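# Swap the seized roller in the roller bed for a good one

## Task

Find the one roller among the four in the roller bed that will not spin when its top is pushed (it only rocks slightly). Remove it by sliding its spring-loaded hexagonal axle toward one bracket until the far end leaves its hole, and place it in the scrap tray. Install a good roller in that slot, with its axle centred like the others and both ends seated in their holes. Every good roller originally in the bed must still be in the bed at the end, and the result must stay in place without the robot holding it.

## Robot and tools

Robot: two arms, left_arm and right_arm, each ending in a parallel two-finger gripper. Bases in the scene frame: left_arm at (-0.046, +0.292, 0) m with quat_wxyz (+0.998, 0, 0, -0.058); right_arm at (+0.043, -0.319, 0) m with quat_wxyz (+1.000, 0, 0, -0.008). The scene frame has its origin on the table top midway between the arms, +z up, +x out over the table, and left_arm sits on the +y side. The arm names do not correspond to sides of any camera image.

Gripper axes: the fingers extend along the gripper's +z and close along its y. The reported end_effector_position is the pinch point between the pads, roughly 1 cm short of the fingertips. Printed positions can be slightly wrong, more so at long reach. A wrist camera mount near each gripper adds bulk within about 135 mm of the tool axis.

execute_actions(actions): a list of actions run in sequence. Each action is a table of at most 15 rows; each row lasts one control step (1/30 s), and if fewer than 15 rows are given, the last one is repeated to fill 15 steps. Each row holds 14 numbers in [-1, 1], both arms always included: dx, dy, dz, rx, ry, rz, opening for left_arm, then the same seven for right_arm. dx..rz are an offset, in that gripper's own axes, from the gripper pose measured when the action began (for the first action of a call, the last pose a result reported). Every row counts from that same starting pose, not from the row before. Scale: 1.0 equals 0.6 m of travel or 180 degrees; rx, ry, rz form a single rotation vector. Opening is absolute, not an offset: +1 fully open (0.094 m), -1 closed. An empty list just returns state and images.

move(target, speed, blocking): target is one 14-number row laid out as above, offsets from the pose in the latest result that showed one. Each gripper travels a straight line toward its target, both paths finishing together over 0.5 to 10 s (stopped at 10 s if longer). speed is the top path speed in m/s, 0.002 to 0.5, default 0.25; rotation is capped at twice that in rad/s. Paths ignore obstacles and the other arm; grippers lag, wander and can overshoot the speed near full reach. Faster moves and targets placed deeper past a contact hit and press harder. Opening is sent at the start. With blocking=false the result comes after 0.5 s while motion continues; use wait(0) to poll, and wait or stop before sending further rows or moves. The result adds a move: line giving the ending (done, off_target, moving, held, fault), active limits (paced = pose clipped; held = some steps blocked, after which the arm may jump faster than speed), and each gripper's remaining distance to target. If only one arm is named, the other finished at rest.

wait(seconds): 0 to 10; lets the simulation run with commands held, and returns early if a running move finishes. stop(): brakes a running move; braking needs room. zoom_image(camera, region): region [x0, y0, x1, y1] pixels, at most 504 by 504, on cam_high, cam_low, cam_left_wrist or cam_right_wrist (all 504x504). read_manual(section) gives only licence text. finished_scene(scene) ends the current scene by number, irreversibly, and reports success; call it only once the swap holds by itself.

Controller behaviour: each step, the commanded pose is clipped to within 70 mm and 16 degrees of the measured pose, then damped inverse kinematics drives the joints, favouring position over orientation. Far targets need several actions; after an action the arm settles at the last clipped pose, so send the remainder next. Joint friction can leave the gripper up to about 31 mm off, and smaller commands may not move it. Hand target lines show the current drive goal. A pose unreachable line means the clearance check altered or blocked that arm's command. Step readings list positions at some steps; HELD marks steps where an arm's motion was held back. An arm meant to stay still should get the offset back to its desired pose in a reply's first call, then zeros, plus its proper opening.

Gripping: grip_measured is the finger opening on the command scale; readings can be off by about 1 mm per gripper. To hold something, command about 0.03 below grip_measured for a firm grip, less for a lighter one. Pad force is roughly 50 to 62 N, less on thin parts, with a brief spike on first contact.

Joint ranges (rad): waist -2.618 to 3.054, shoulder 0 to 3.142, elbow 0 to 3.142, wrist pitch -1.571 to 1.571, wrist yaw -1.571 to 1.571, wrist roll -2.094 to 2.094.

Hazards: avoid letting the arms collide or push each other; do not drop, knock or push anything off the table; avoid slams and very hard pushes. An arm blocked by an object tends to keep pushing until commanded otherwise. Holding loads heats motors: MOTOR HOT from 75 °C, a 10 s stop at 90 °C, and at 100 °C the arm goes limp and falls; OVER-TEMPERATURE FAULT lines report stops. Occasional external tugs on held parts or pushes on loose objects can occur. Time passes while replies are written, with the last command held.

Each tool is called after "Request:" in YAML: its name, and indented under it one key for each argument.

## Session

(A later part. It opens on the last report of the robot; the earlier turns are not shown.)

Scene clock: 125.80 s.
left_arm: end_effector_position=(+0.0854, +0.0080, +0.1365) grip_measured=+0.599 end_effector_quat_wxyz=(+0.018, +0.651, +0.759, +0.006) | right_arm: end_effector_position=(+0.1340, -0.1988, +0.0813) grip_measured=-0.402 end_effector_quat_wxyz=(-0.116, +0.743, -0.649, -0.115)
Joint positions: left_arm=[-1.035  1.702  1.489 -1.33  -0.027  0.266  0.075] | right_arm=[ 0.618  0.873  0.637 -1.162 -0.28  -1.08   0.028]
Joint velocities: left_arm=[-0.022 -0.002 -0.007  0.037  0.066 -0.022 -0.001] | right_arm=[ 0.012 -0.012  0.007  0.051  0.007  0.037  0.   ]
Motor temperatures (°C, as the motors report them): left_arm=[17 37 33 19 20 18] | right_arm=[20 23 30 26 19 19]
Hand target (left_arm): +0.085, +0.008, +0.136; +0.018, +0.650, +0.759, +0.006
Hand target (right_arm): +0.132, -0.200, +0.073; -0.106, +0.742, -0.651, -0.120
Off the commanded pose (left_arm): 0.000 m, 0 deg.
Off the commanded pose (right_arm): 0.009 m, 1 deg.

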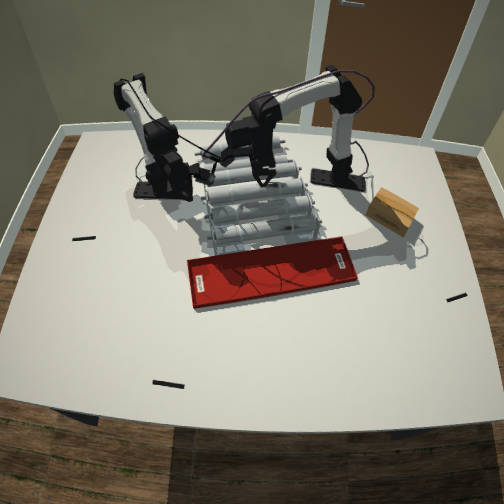

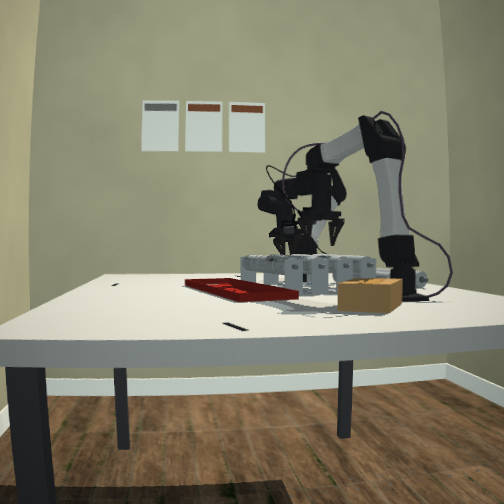

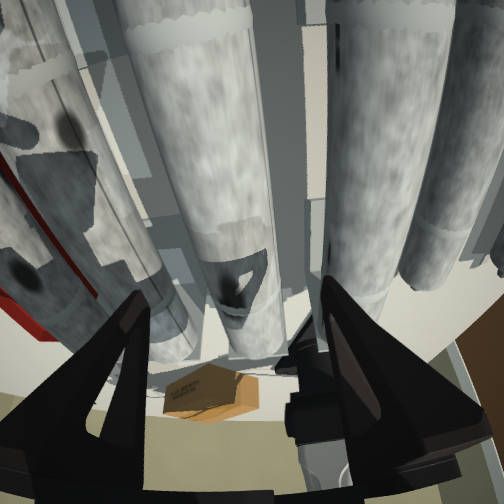

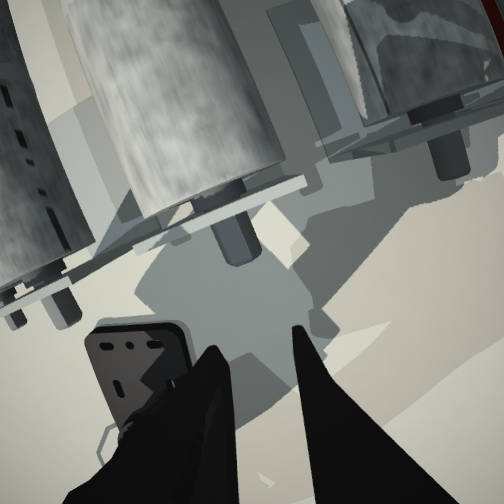

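Request:
move:
  target: [0,0,0,0,0,0,0.6,-0.065,0,0.04,0,0,0,-0.4]
  speed: 0.05

Scene clock: 128.27 s.
left_arm: end_effector_position=(+0.0854, +0.0080, +0.1365) grip_measured=+0.599 end_effector_quat_wxyz=(+0.018, +0.651, +0.759, +0.006) | right_arm: end_effector_position=(+0.1256, -0.1626, +0.0731) grip_measured=-0.402 end_effector_quat_wxyz=(-0.107, +0.745, -0.649, -0.109)
Joint positions: left_arm=[-1.035  1.702  1.489 -1.33  -0.027  0.266  0.075] | right_arm=[ 0.893  0.96   0.637 -1.024 -0.213 -0.808  0.028]
Joint velocities: left_arm=[-0.022  0.007 -0.017  0.022 -0.051  0.022  0.001] | right_arm=[-0.007 -0.002  0.012  0.051 -0.022 -0.022 -0.001]
Motor temperatures (°C, as the motors report them): left_arm=[17 37 33 19 20 18] | right_arm=[20 23 30 26 19 19]
Hand target (left_arm): +0.085, +0.008, +0.136; +0.018, +0.651, +0.759, +0.006
Hand target (right_arm): +0.127, -0.156, +0.071; -0.113, +0.744, -0.649, -0.115
Off the commanded pose (left_arm): 0.000 m, 0 deg.
Off the commanded pose (right_arm): 0.009 m, 1 deg.
move: done

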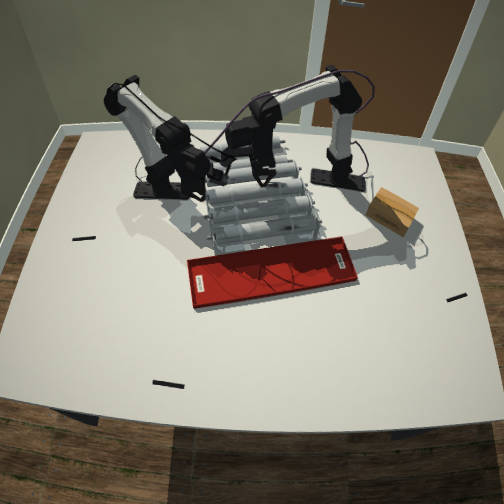

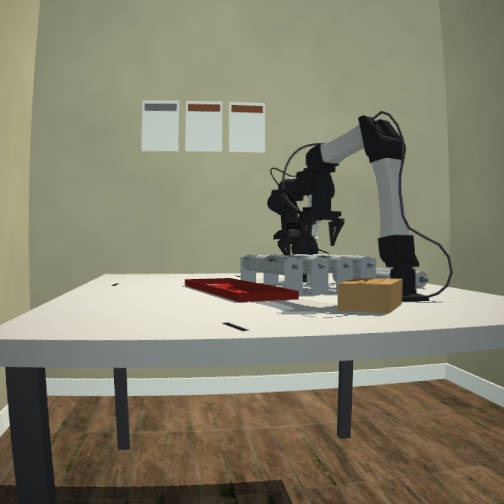

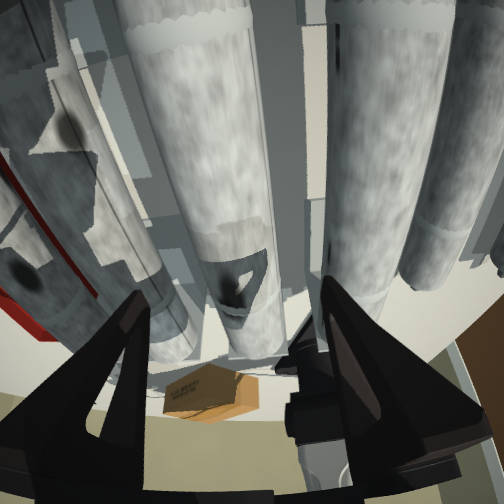

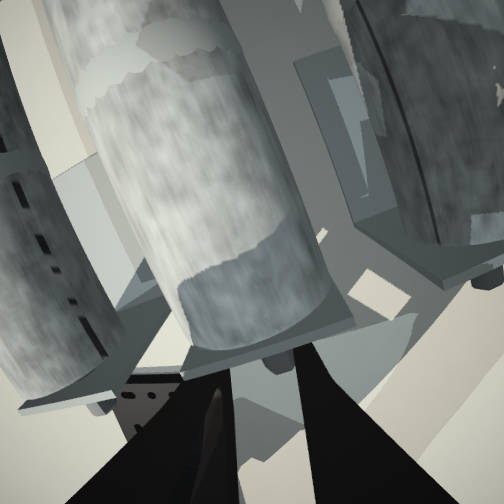

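Close the right; left descends and grips.

Request:
move:
  target: [0,0,0.115,0,0,0,0.6,0,0,0,0,0,0,-0.95]
  speed: 0.08

Request:
move:
  target: [0,0,0,0,0,0,-0.1,0.075,0,-0.025,0,0,0,-0.95]
  speed: 0.03

Scene clock: 131.57 s.
left_arm: end_effector_position=(+0.0874, +0.0036, +0.0786) grip_measured=+0.599 end_effector_quat_wxyz=(+0.031, +0.650, +0.759, -0.000) | right_arm: end_effector_position=(+0.1319, -0.1614, +0.0735) grip_measured=-0.766 end_effector_quat_wxyz=(-0.118, +0.747, -0.647, -0.098)
Joint positions: left_arm=[-1.035  1.712  1.27  -1.071 -0.027  0.266  0.075] | right_arm=[ 0.891  0.96   0.637 -1.005 -0.191 -0.814  0.011]
Joint velocities: left_arm=[ 0.002  0.027 -0.007 -0.037  0.051  0.066 -0.001] | right_arm=[-0.017  0.017  0.002 -0.022  0.007 -0.051  0.   ]
Motor temperatures (°C, as the motors report them): left_arm=[17 37 33 19 20 18] | right_arm=[20 23 30 26 19 19]
Hand target (left_arm): +0.088, +0.008, +0.068; +0.018, +0.651, +0.759, +0.006
Hand target (right_arm): +0.126, -0.163, +0.073; -0.108, +0.745, -0.649, -0.109
Off the commanded pose (left_arm): 0.012 m, 2 deg.
Off the commanded pose (right_arm): 0.006 m, 2 deg.
move: off_target (left_arm)

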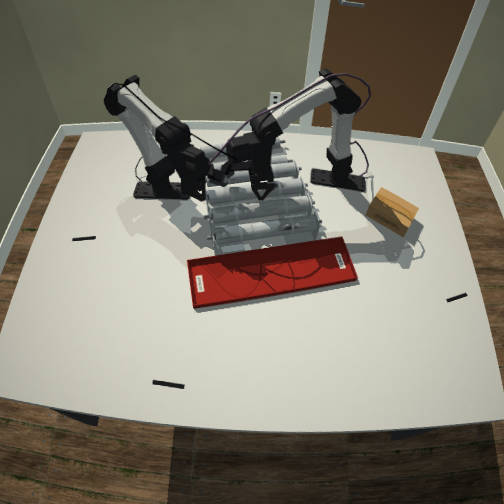

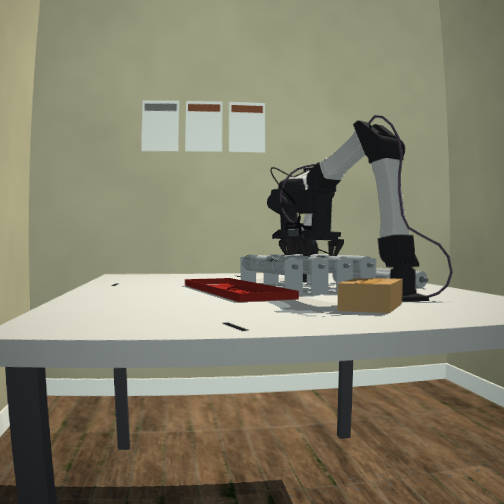

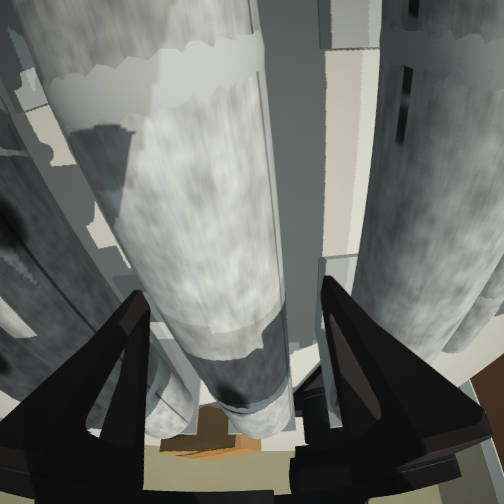

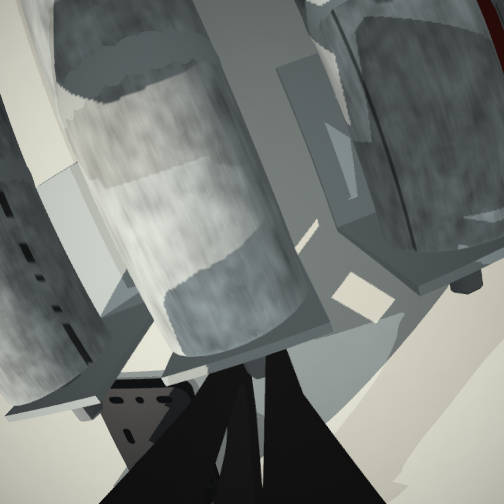

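Scene clock: 133.50 s.
left_arm: end_effector_position=(+0.0905, +0.0029, +0.0770) grip_measured=+0.004 end_effector_quat_wxyz=(+0.035, +0.648, +0.761, +0.004) | right_arm: end_effector_position=(+0.1386, -0.1830, +0.0758) grip_measured=-0.766 end_effector_quat_wxyz=(-0.146, +0.751, -0.628, -0.139)
Joint positions: left_arm=[-1.032  1.719  1.27  -1.062 -0.037  0.263  0.047] | right_arm=[ 0.616  0.89   0.6   -1.064 -0.346 -1.11   0.011]
Joint velocities: left_arm=[-0.017 -0.012 -0.007 -0.022  0.022  0.007 -0.   ] | right_arm=[-0.007  0.017 -0.017 -0.007 -0.022 -0.007 -0.   ]
Motor temperatures (°C, as the motors report them): left_arm=[17 37 33 19 20 18] | right_arm=[20 23 30 26 20 19]
Hand target (left_arm): +0.087, +0.004, +0.079; +0.032, +0.650, +0.759, -0.000
Hand target (right_arm): +0.139, -0.205, +0.074; -0.120, +0.746, -0.647, -0.100
Off the commanded pose (left_arm): 0.004 m, 1 deg.
Off the commanded pose (right_arm): 0.025 m, 6 deg.
move: off_target (right_arm)

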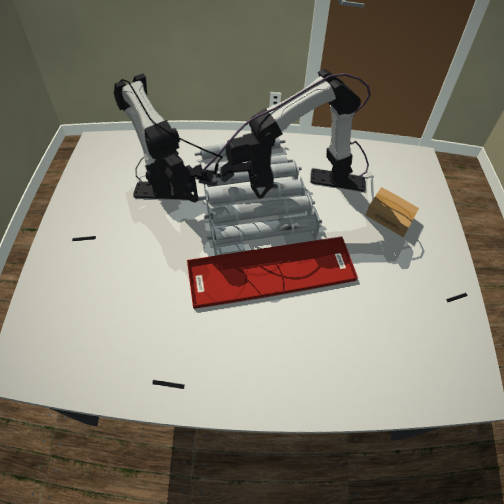

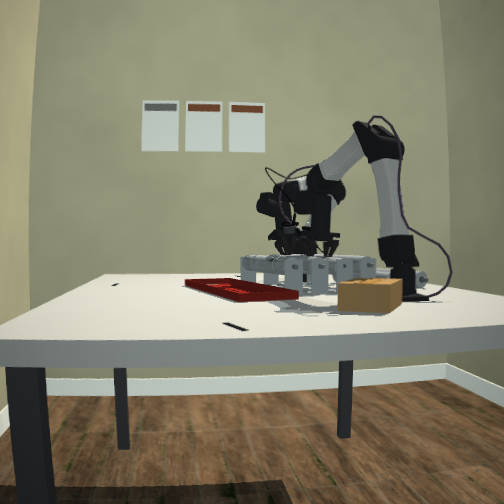

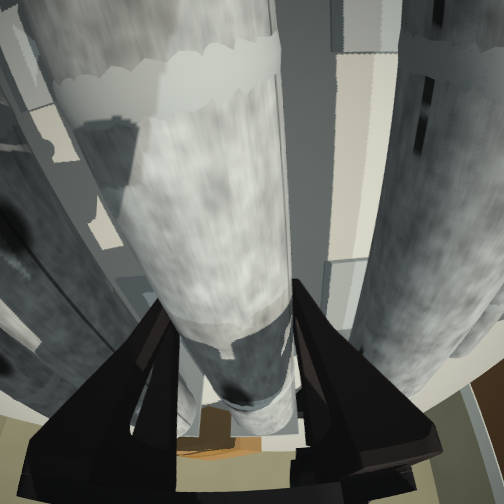

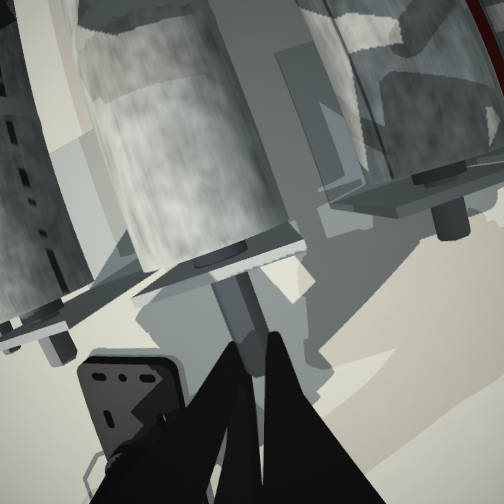

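It slides. Pull more and lift with left.

Request:
move:
  target: [0,0,-0.06,0,0,0,-0.1,0.07,0,-0.02,0,0,0,-0.95]
  speed: 0.02

Scene clock: 137.43 s.
left_arm: end_effector_position=(+0.0878, +0.0088, +0.0950) grip_measured=+0.004 end_effector_quat_wxyz=(+0.017, +0.646, +0.763, +0.013) | right_arm: end_effector_position=(+0.1477, -0.2225, +0.0683) grip_measured=-0.948 end_effector_quat_wxyz=(-0.153, +0.751, -0.627, -0.140)
Joint positions: left_arm=[-1.032  1.719  1.344 -1.176 -0.037  0.256  0.047] | right_arm=[ 0.262  0.889  0.572 -1.165 -0.409 -1.485  0.002]
Joint velocities: left_arm=[-0.017  0.012 -0.002  0.022  0.051  0.007 -0.001] | right_arm=[-0.012 -0.002 -0.017 -0.037 -0.007  0.037  0.   ]
Motor temperatures (°C, as the motors report them): left_arm=[17 38 33 19 20 18] | right_arm=[20 23 31 25 20 19]
Hand target (left_arm): +0.088, +0.004, +0.113; +0.035, +0.648, +0.761, +0.004
Hand target (right_arm): +0.148, -0.225, +0.071; -0.149, +0.751, -0.628, -0.138
Off the commanded pose (left_arm): 0.018 m, 2 deg.
Off the commanded pose (right_arm): 0.004 m, 1 deg.
move: off_target (left_arm)

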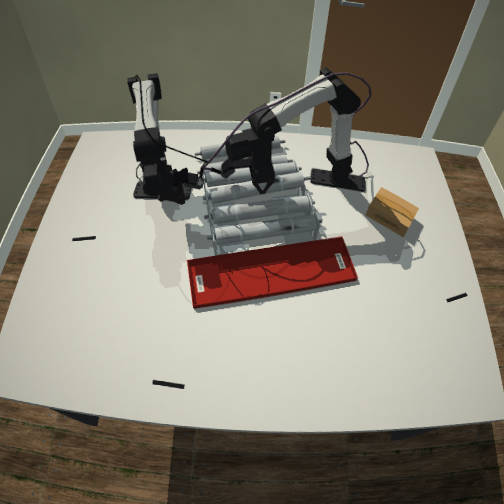

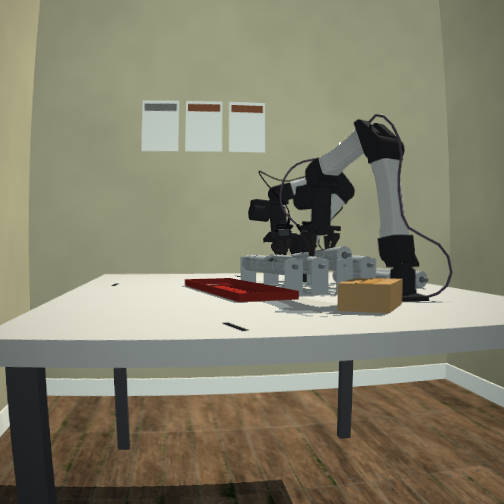

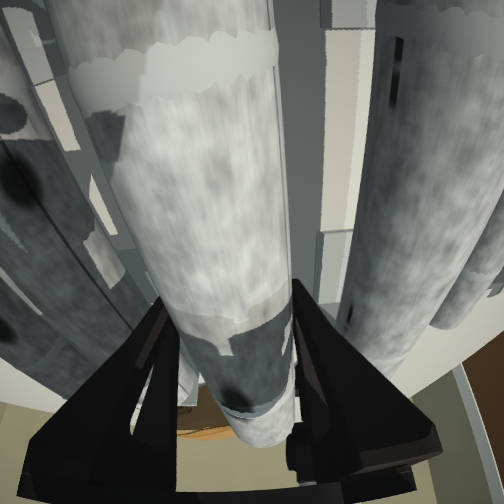

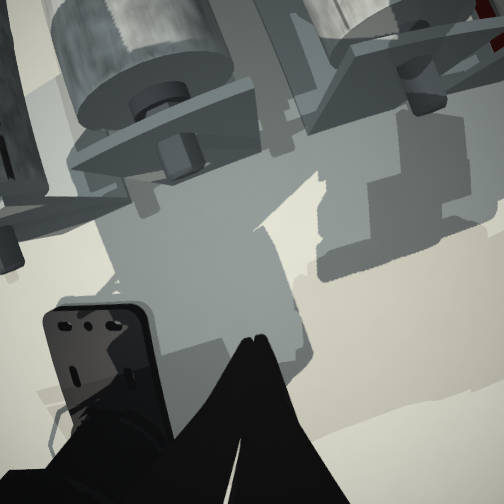

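+y end freed. Move +y and up.

Request:
move:
  target: [0.1,0,-0.06,0,0,0,-0.1,0,0,0,0,0,0,-0.95]
  speed: 0.03

Request:
move:
  target: [0.02,0,-0.12,0,0,0,-0.1,0,0,0,0,0,0,-0.95]
  speed: 0.05

Scene clock: 142.20 s.
left_arm: end_effector_position=(+0.0731, +0.0618, +0.1226) grip_measured=+0.004 end_effector_quat_wxyz=(+0.003, +0.646, +0.763, +0.012) | right_arm: end_effector_position=(+0.1476, -0.2229, +0.0682) grip_measured=-0.948 end_effector_quat_wxyz=(-0.152, +0.751, -0.627, -0.140)
Joint positions: left_arm=[-0.992  1.527  1.252 -1.299 -0.025  0.296  0.047] | right_arm=[ 0.262  0.889  0.572 -1.166 -0.407 -1.488  0.002]
Joint velocities: left_arm=[-0.017  0.007  0.017  0.081 -0.007 -0.007 -0.001] | right_arm=[ 0.012  0.007 -0.007  0.095 -0.051 -0.022 -0.   ]
Motor temperatures (°C, as the motors report them): left_arm=[17 39 34 19 20 18] | right_arm=[20 22 31 25 20 19]
Hand target (left_arm): +0.076, +0.067, +0.131; +0.017, +0.646, +0.763, +0.013
Hand target (right_arm): +0.148, -0.223, +0.068; -0.153, +0.751, -0.627, -0.140
Off the commanded pose (left_arm): 0.011 m, 2 deg.
Off the commanded pose (right_arm): 0.000 m, 0 deg.
move: off_target (left_arm)

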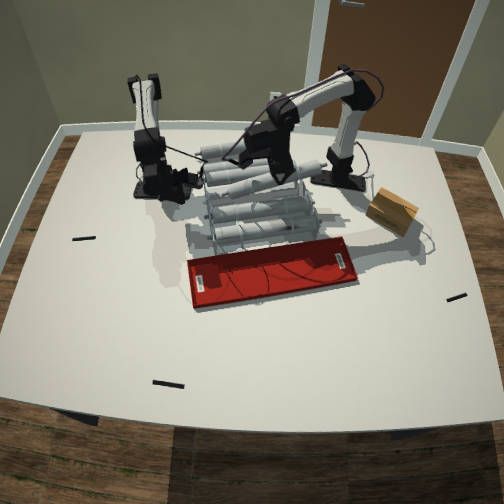

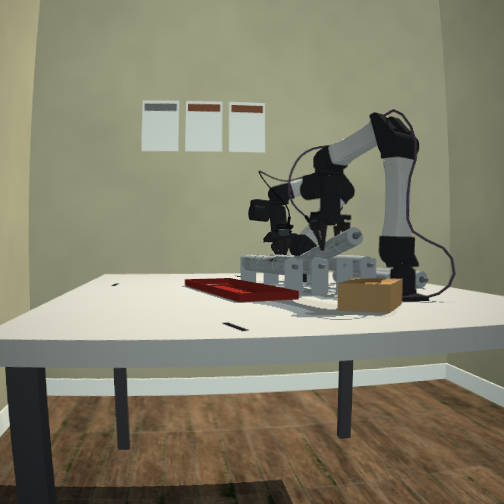

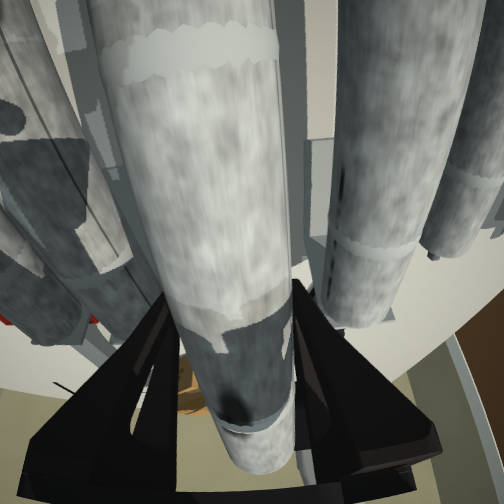

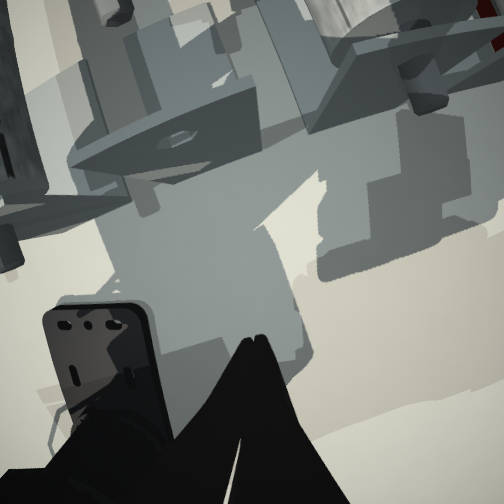

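Scene clock: 144.00 s.
left_arm: end_effector_position=(+0.0682, +0.0718, +0.1752) grip_measured=+0.004 end_effector_quat_wxyz=(-0.011, +0.646, +0.763, +0.018) | right_arm: end_effector_position=(+0.1476, -0.2229, +0.0682) grip_measured=-0.948 end_effector_quat_wxyz=(-0.152, +0.751, -0.627, -0.140)
Joint positions: left_arm=[-0.992  1.527  1.461 -1.538 -0.025  0.296  0.047] | right_arm=[ 0.262  0.889  0.572 -1.166 -0.407 -1.488  0.002]
Joint velocities: left_arm=[ 0.002 -0.002 -0.002 -0.022  0.037  0.007  0.   ] | right_arm=[-0.002 -0.017 -0.007 -0.037 -0.037 -0.022  0.   ]
Motor temperatures (°C, as the motors report them): left_arm=[17 39 34 19 20 18] | right_arm=[20 22 31 25 20 19]
Hand target (left_arm): +0.069, +0.072, +0.194; +0.017, +0.646, +0.763, +0.006
Hand target (right_arm): +0.148, -0.223, +0.068; -0.152, +0.751, -0.627, -0.140
Off the commanded pose (left_arm): 0.020 m, 2 deg.
Off the commanded pose (right_arm): 0.000 m, 0 deg.
joint sent to its limit (left arm) — the command would take joint 4 (wrist pitch) past its lower limit, so that joint was sent only as far as its limit.
move: off_target (left_arm)

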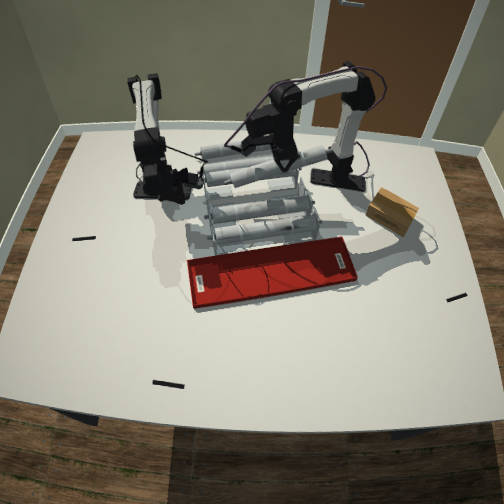

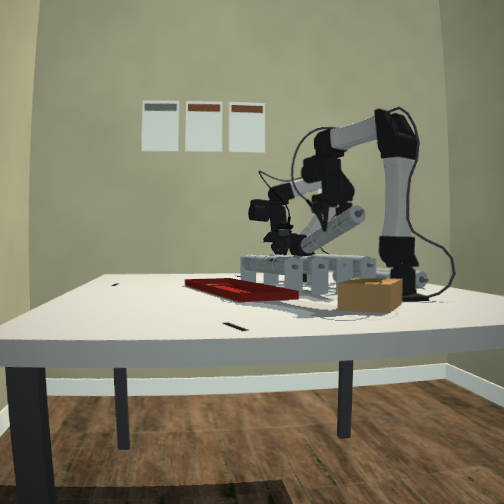

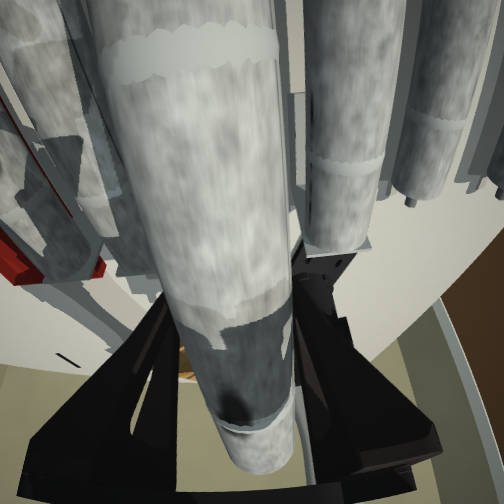

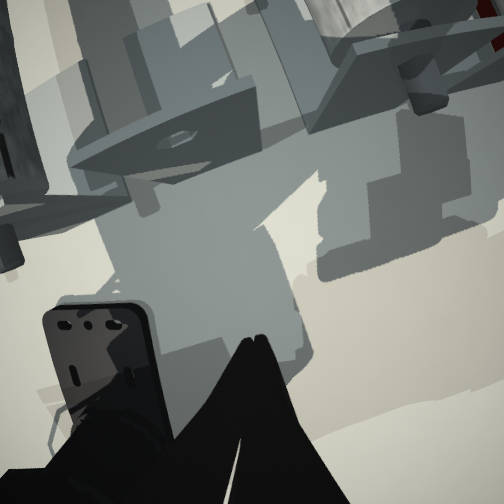

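Request:
move:
  target: [-0.12,0.48,-0.07,0,0,0,-0.1,0,0,0,0,0,0,-0.95]
  speed: 0.08

Request:
move:
  target: [0,0,0.2,0,0,0,-0.1,0,0,0,0,0,0,-0.95]
  speed: 0.05

Scene clock: 151.63 s.
left_arm: end_effector_position=(+0.3597, +0.0462, +0.1933) grip_measured=+0.004 end_effector_quat_wxyz=(+0.121, +0.644, +0.755, +0.038) | right_arm: end_effector_position=(+0.1476, -0.2229, +0.0682) grip_measured=-0.948 end_effector_quat_wxyz=(-0.152, +0.751, -0.627, -0.140)
Joint positions: left_arm=[-0.443  2.268  2.503 -1.555 -0.04   0.858  0.047] | right_arm=[ 0.262  0.889  0.572 -1.166 -0.407 -1.488  0.002]
Joint velocities: left_arm=[ 0.017  0.007  0.002 -0.007  0.066  0.081  0.   ] | right_arm=[ 0.002 -0.017  0.002  0.037 -0.007  0.051  0.   ]
Motor temperatures (°C, as the motors report them): left_arm=[17 40 36 19 20 18] | right_arm=[20 22 31 25 20 19]
Hand target (left_arm): +0.365, +0.050, +0.218; +0.154, +0.641, +0.751, +0.050
Hand target (right_arm): +0.148, -0.223, +0.068; -0.152, +0.751, -0.627, -0.140
Off the commanded pose (left_arm): 0.025 m, 15 deg.
Off the commanded pose (right_arm): 0.000 m, 0 deg.
joint sent to its limit (left arm) — the command would take joint 4 (wrist pitch) past its lower limit, so that joint was sent only as far as its limit.
move: off_target (left_arm)

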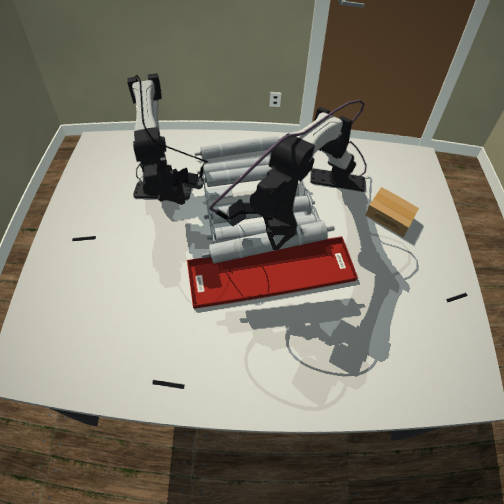

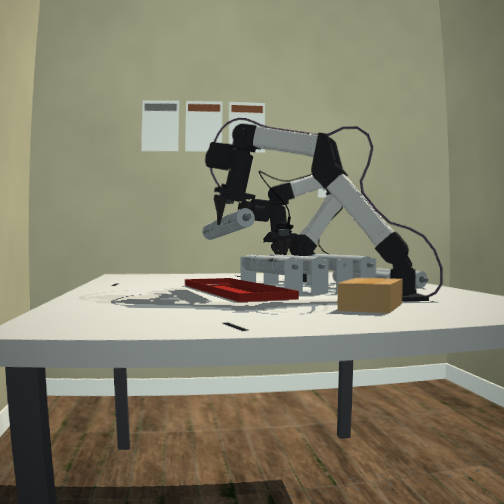

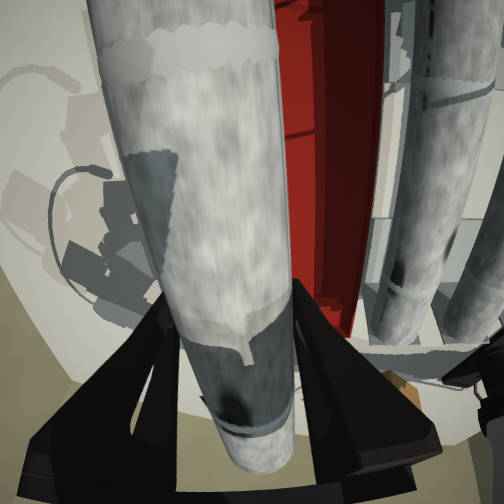

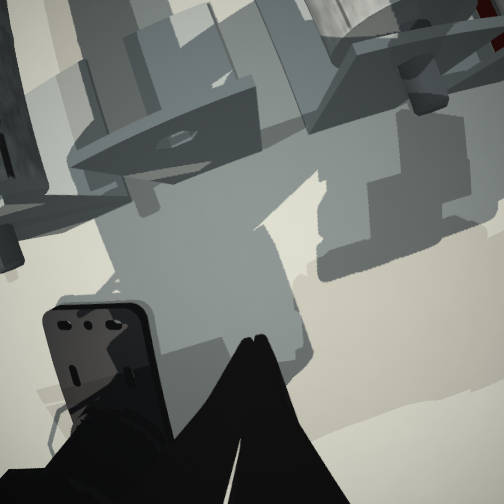

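Scene clock: 154.50 s.
left_arm: end_effector_position=(+0.3725, +0.0378, +0.0604) grip_measured=+0.003 end_effector_quat_wxyz=(+0.086, +0.648, +0.756, +0.032) | right_arm: end_effector_position=(+0.1476, -0.2229, +0.0682) grip_measured=-0.948 end_effector_quat_wxyz=(-0.152, +0.751, -0.627, -0.140)
Joint positions: left_arm=[-0.443  2.292  2.013 -1.113 -0.038  0.86   0.047] | right_arm=[ 0.262  0.889  0.572 -1.166 -0.407 -1.488  0.002]
Joint velocities: left_arm=[-0.007 -0.007 -0.007 -0.051  0.066 -0.037  0.001] | right_arm=[-0.002  0.022  0.002 -0.051 -0.007 -0.022 -0.   ]
Motor temperatures (°C, as the motors report them): left_arm=[17 42 36 19 20 18] | right_arm=[20 22 31 25 20 19]
Hand target (left_arm): +0.386, +0.037, +0.077; +0.121, +0.644, +0.755, +0.039
Hand target (right_arm): +0.148, -0.223, +0.068; -0.152, +0.751, -0.627, -0.140
Off the commanded pose (left_arm): 0.023 m, 4 deg.
Off the commanded pose (right_arm): 0.000 m, 0 deg.
move: off_target (left_arm)

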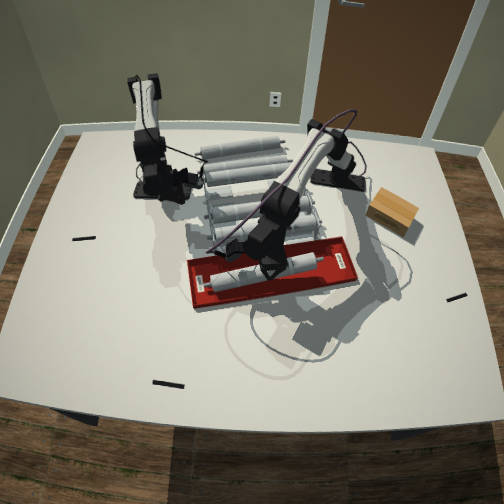

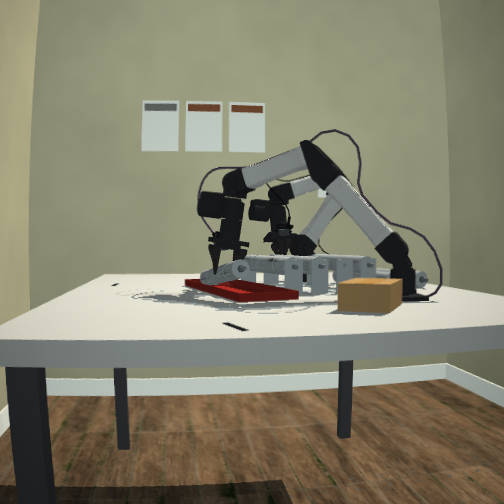

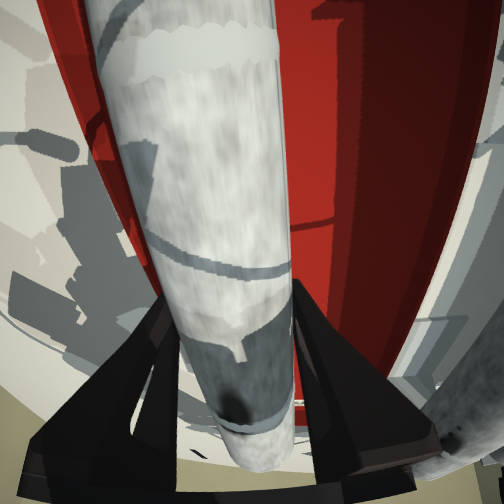

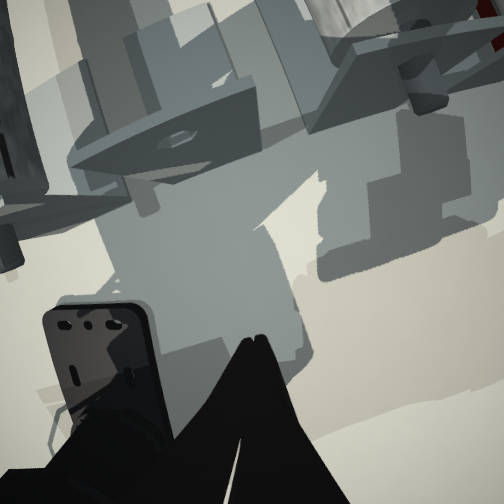

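Request:
move:
  target: [0,-0.04,0.0,0,0,0,-0.1,0,0,0,0,0,0,-0.95]
  speed: 0.03

Request:
move:
  target: [0,0,0,0,0,0,0.4,0,0,0,0,0,0,-0.95]

Request:
move:
  target: [0,0,-0.2,0,0,0,0.4,0,0,0,0,0,0,-0.95]
  speed: 0.1

Request:
zoom_image:
  camera: "cam_high"
  region: [160,110,380,330]

Scene clock: 159.40 s.
left_arm: end_effector_position=(+0.3463, +0.0403, +0.0376) grip_measured=+0.001 end_effector_quat_wxyz=(+0.059, +0.648, +0.759, +0.024) | right_arm: end_effector_position=(+0.1476, -0.2229, +0.0682) grip_measured=-0.948 end_effector_quat_wxyz=(-0.152, +0.751, -0.627, -0.140)
Joint positions: left_arm=[-0.466  2.255  1.87  -1.062 -0.034  0.833  0.047] | right_arm=[ 0.262  0.889  0.572 -1.166 -0.407 -1.488  0.002]
Joint velocities: left_arm=[-0.007 -0.007  0.002  0.051 -0.022 -0.095 -0.   ] | right_arm=[ 0.007 -0.012 -0.012 -0.051 -0.066 -0.037  0.   ]
Motor temperatures (°C, as the motors report them): left_arm=[17 45 36 19 20 18] | right_arm=[20 22 32 24 20 19]
Hand target (left_arm): +0.349, +0.034, +0.057; +0.085, +0.648, +0.756, +0.031
Hand target (right_arm): +0.148, -0.223, +0.068; -0.152, +0.751, -0.627, -0.140
Off the commanded pose (left_arm): 0.020 m, 3 deg.
Off the commanded pose (right_arm): 0.000 m, 0 deg.
move: off_target (left_arm)

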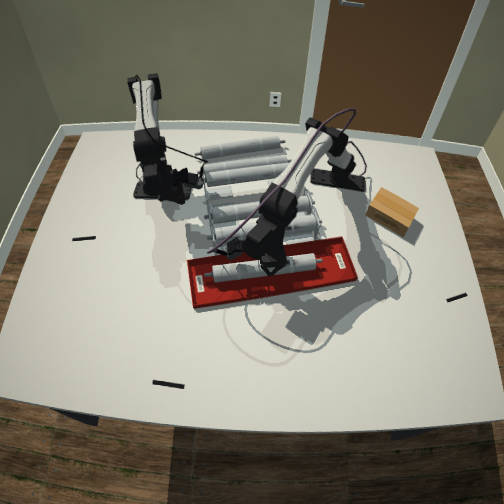

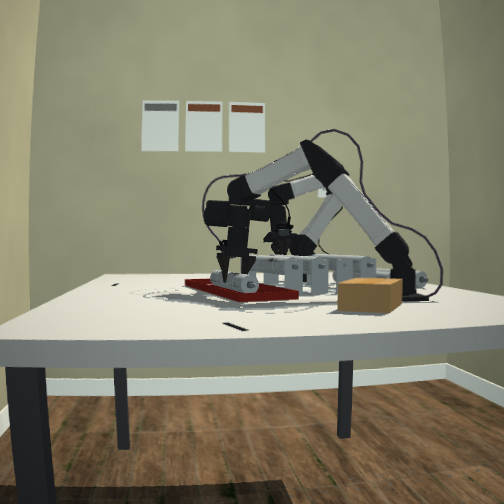

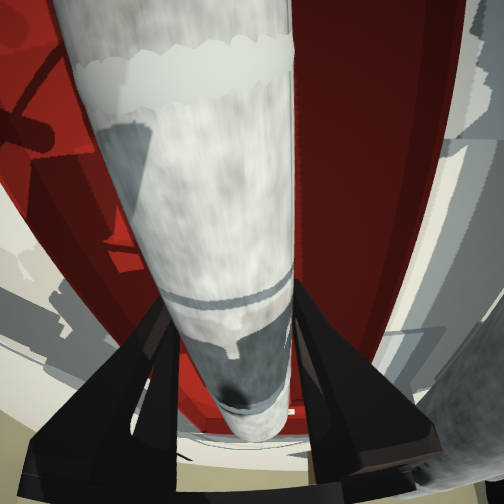

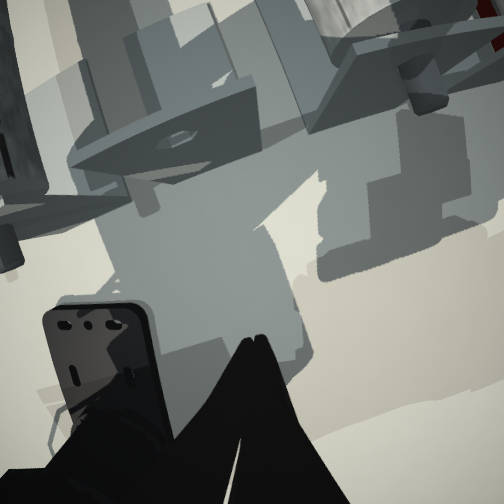

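Scene clock: 159.90 s.
left_arm: end_effector_position=(+0.3465, +0.0402, +0.0381) grip_measured=+0.399 end_effector_quat_wxyz=(+0.060, +0.648, +0.759, +0.024) | right_arm: end_effector_position=(+0.1476, -0.2229, +0.0682) grip_measured=-0.948 end_effector_quat_wxyz=(-0.152, +0.751, -0.627, -0.140)
Joint positions: left_arm=[-0.466  2.254  1.87  -1.062 -0.034  0.833  0.066] | right_arm=[ 0.262  0.889  0.572 -1.166 -0.407 -1.488  0.002]
Joint velocities: left_arm=[-0.017  0.007  0.002 -0.066 -0.022  0.022 -0.002] | right_arm=[ 0.022 -0.012 -0.007 -0.007  0.022 -0.022 -0.001]
Motor temperatures (°C, as the motors report them): left_arm=[17 46 36 19 20 18] | right_arm=[20 22 32 24 20 19]
Hand target (left_arm): +0.346, +0.040, +0.038; +0.059, +0.648, +0.759, +0.024
Hand target (right_arm): +0.148, -0.223, +0.068; -0.152, +0.751, -0.627, -0.140
Off the commanded pose (left_arm): 0.001 m, 0 deg.
Off the commanded pose (right_arm): 0.000 m, 0 deg.
move: done

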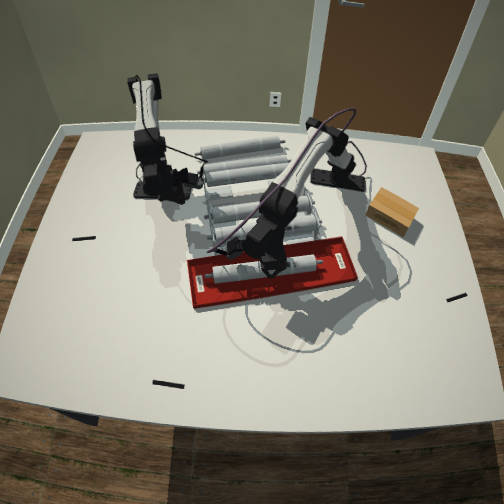

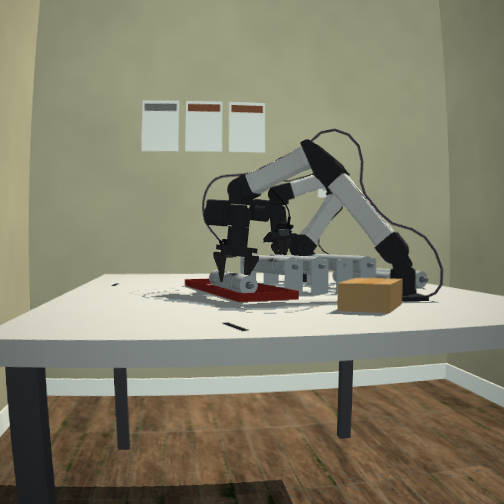

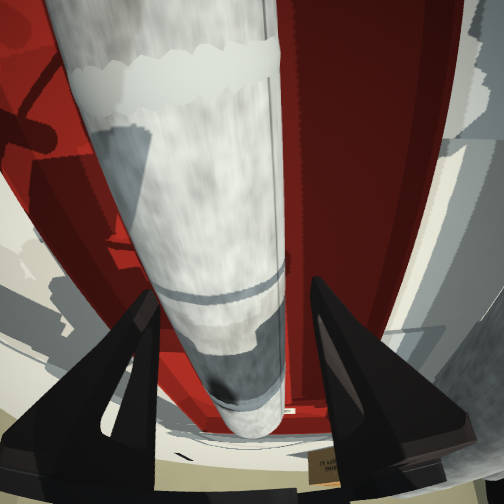

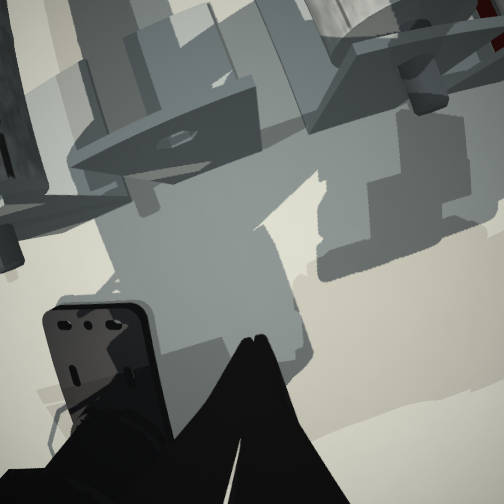

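Scene clock: 161.70 s.
left_arm: end_effector_position=(+0.3364, +0.0469, +0.1638) grip_measured=+0.399 end_effector_quat_wxyz=(+0.073, +0.647, +0.758, +0.026) | right_arm: end_effector_position=(+0.1476, -0.2229, +0.0682) grip_measured=-0.948 end_effector_quat_wxyz=(-0.152, +0.751, -0.627, -0.140)
Joint positions: left_arm=[-0.466  2.219  2.314 -1.514 -0.034  0.833  0.066] | right_arm=[ 0.262  0.889  0.572 -1.166 -0.407 -1.488  0.002]
Joint velocities: left_arm=[ 0.002 -0.007  0.012 -0.007  0.051 -0.007  0.   ] | right_arm=[ 0.012 -0.007 -0.007  0.022 -0.022  0.007  0.   ]
Motor temperatures (°C, as the motors report them): left_arm=[17 46 36 19 20 18] | right_arm=[20 22 32 24 20 19]
Hand target (left_arm): +0.333, +0.043, +0.157; +0.060, +0.648, +0.759, +0.024
Hand target (right_arm): +0.148, -0.223, +0.068; -0.152, +0.751, -0.627, -0.140
Off the commanded pose (left_arm): 0.008 m, 2 deg.
Off the commanded pose (right_arm): 0.000 m, 0 deg.
move: done

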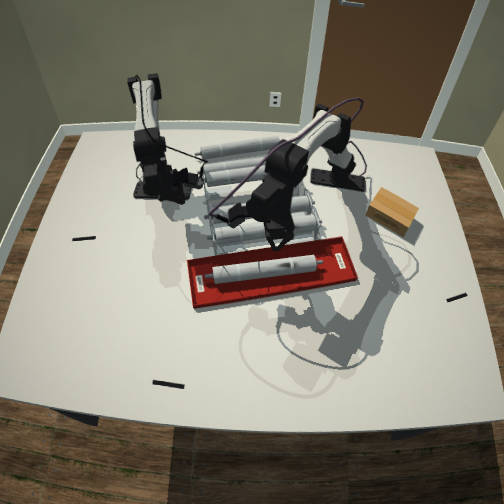

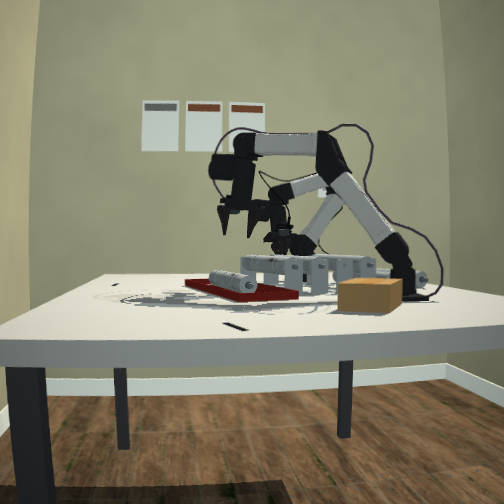

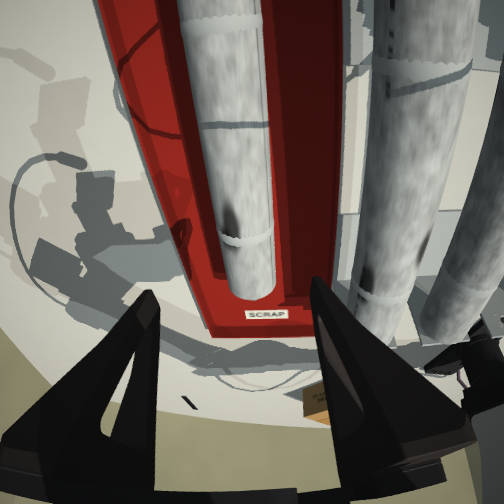

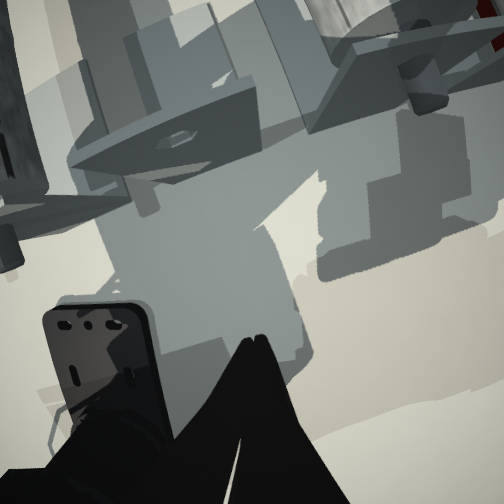

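Region (160, 110, 380, 330) of cam_high's 504x504 image, scaled by 2.291, with more detail than that image has.

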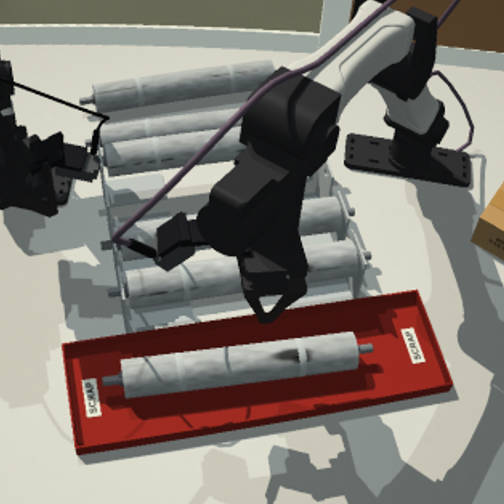

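Request:
move:
  target: [0,-0.675,-0.06,0.045,0,0,0.4,0,0,0,0,0,0,-0.95]
  speed: 0.15

Request:
zoom_image:
  camera: "cam_high"
  region: [160,110,380,330]

Scene clock: 169.07 s.
left_arm: end_effector_position=(-0.0665, -0.0183, +0.1538) grip_measured=+0.399 end_effector_quat_wxyz=(+0.024, +0.653, +0.756, -0.036) | right_arm: end_effector_position=(+0.1476, -0.2229, +0.0682) grip_measured=-0.948 end_effector_quat_wxyz=(-0.152, +0.751, -0.627, -0.140)
Joint positions: left_arm=[-1.516  1.642  1.489 -1.331  0.005 -0.208  0.066] | right_arm=[ 0.262  0.889  0.572 -1.166 -0.407 -1.488  0.002]
Joint velocities: left_arm=[-0.022 -0.022 -0.017 -0.051  0.022  0.081 -0.001] | right_arm=[ 0.012  0.007 -0.007 -0.022  0.051  0.037  0.   ]
Motor temperatures (°C, as the motors report them): left_arm=[17 46 35 19 20 18] | right_arm=[20 22 32 24 20 19]
Hand target (left_arm): -0.070, -0.020, +0.149; +0.019, +0.650, +0.759, -0.036
Hand target (right_arm): +0.148, -0.223, +0.068; -0.152, +0.751, -0.627, -0.140
Off the commanded pose (left_arm): 0.009 m, 1 deg.
Off the commanded pose (right_arm): 0.000 m, 0 deg.
move: done

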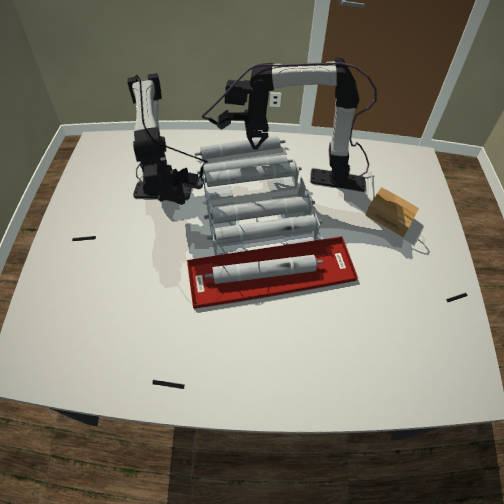

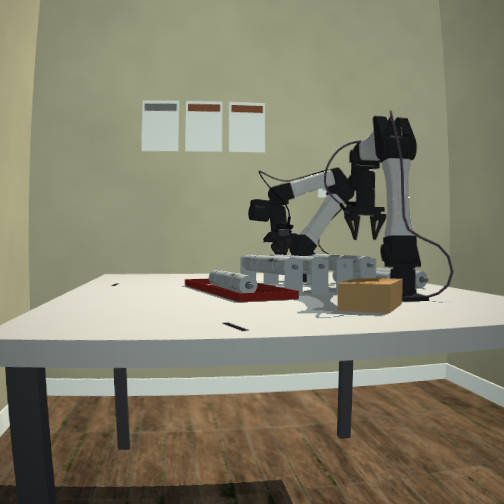

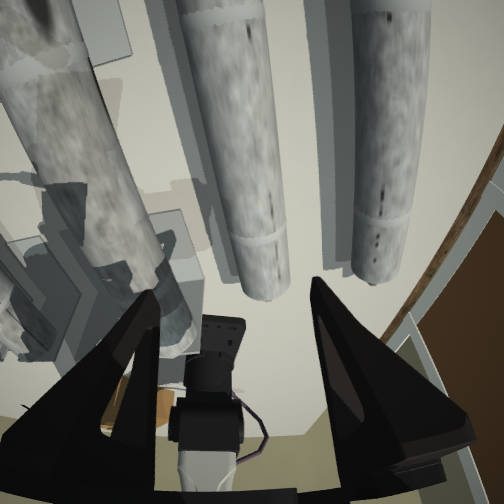

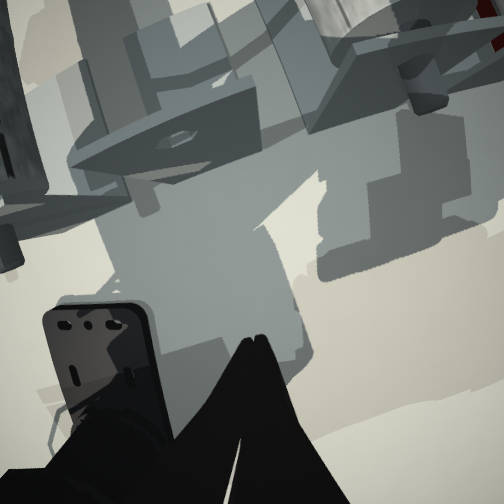

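Region (160, 110, 380, 330) of cam_high's 504x504 image, scaled by 2.291, with more detail than that image has.

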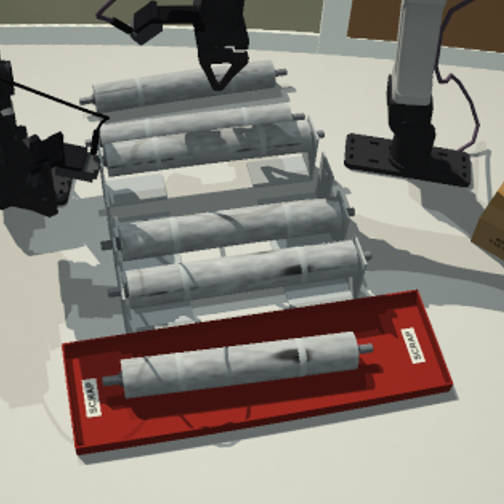

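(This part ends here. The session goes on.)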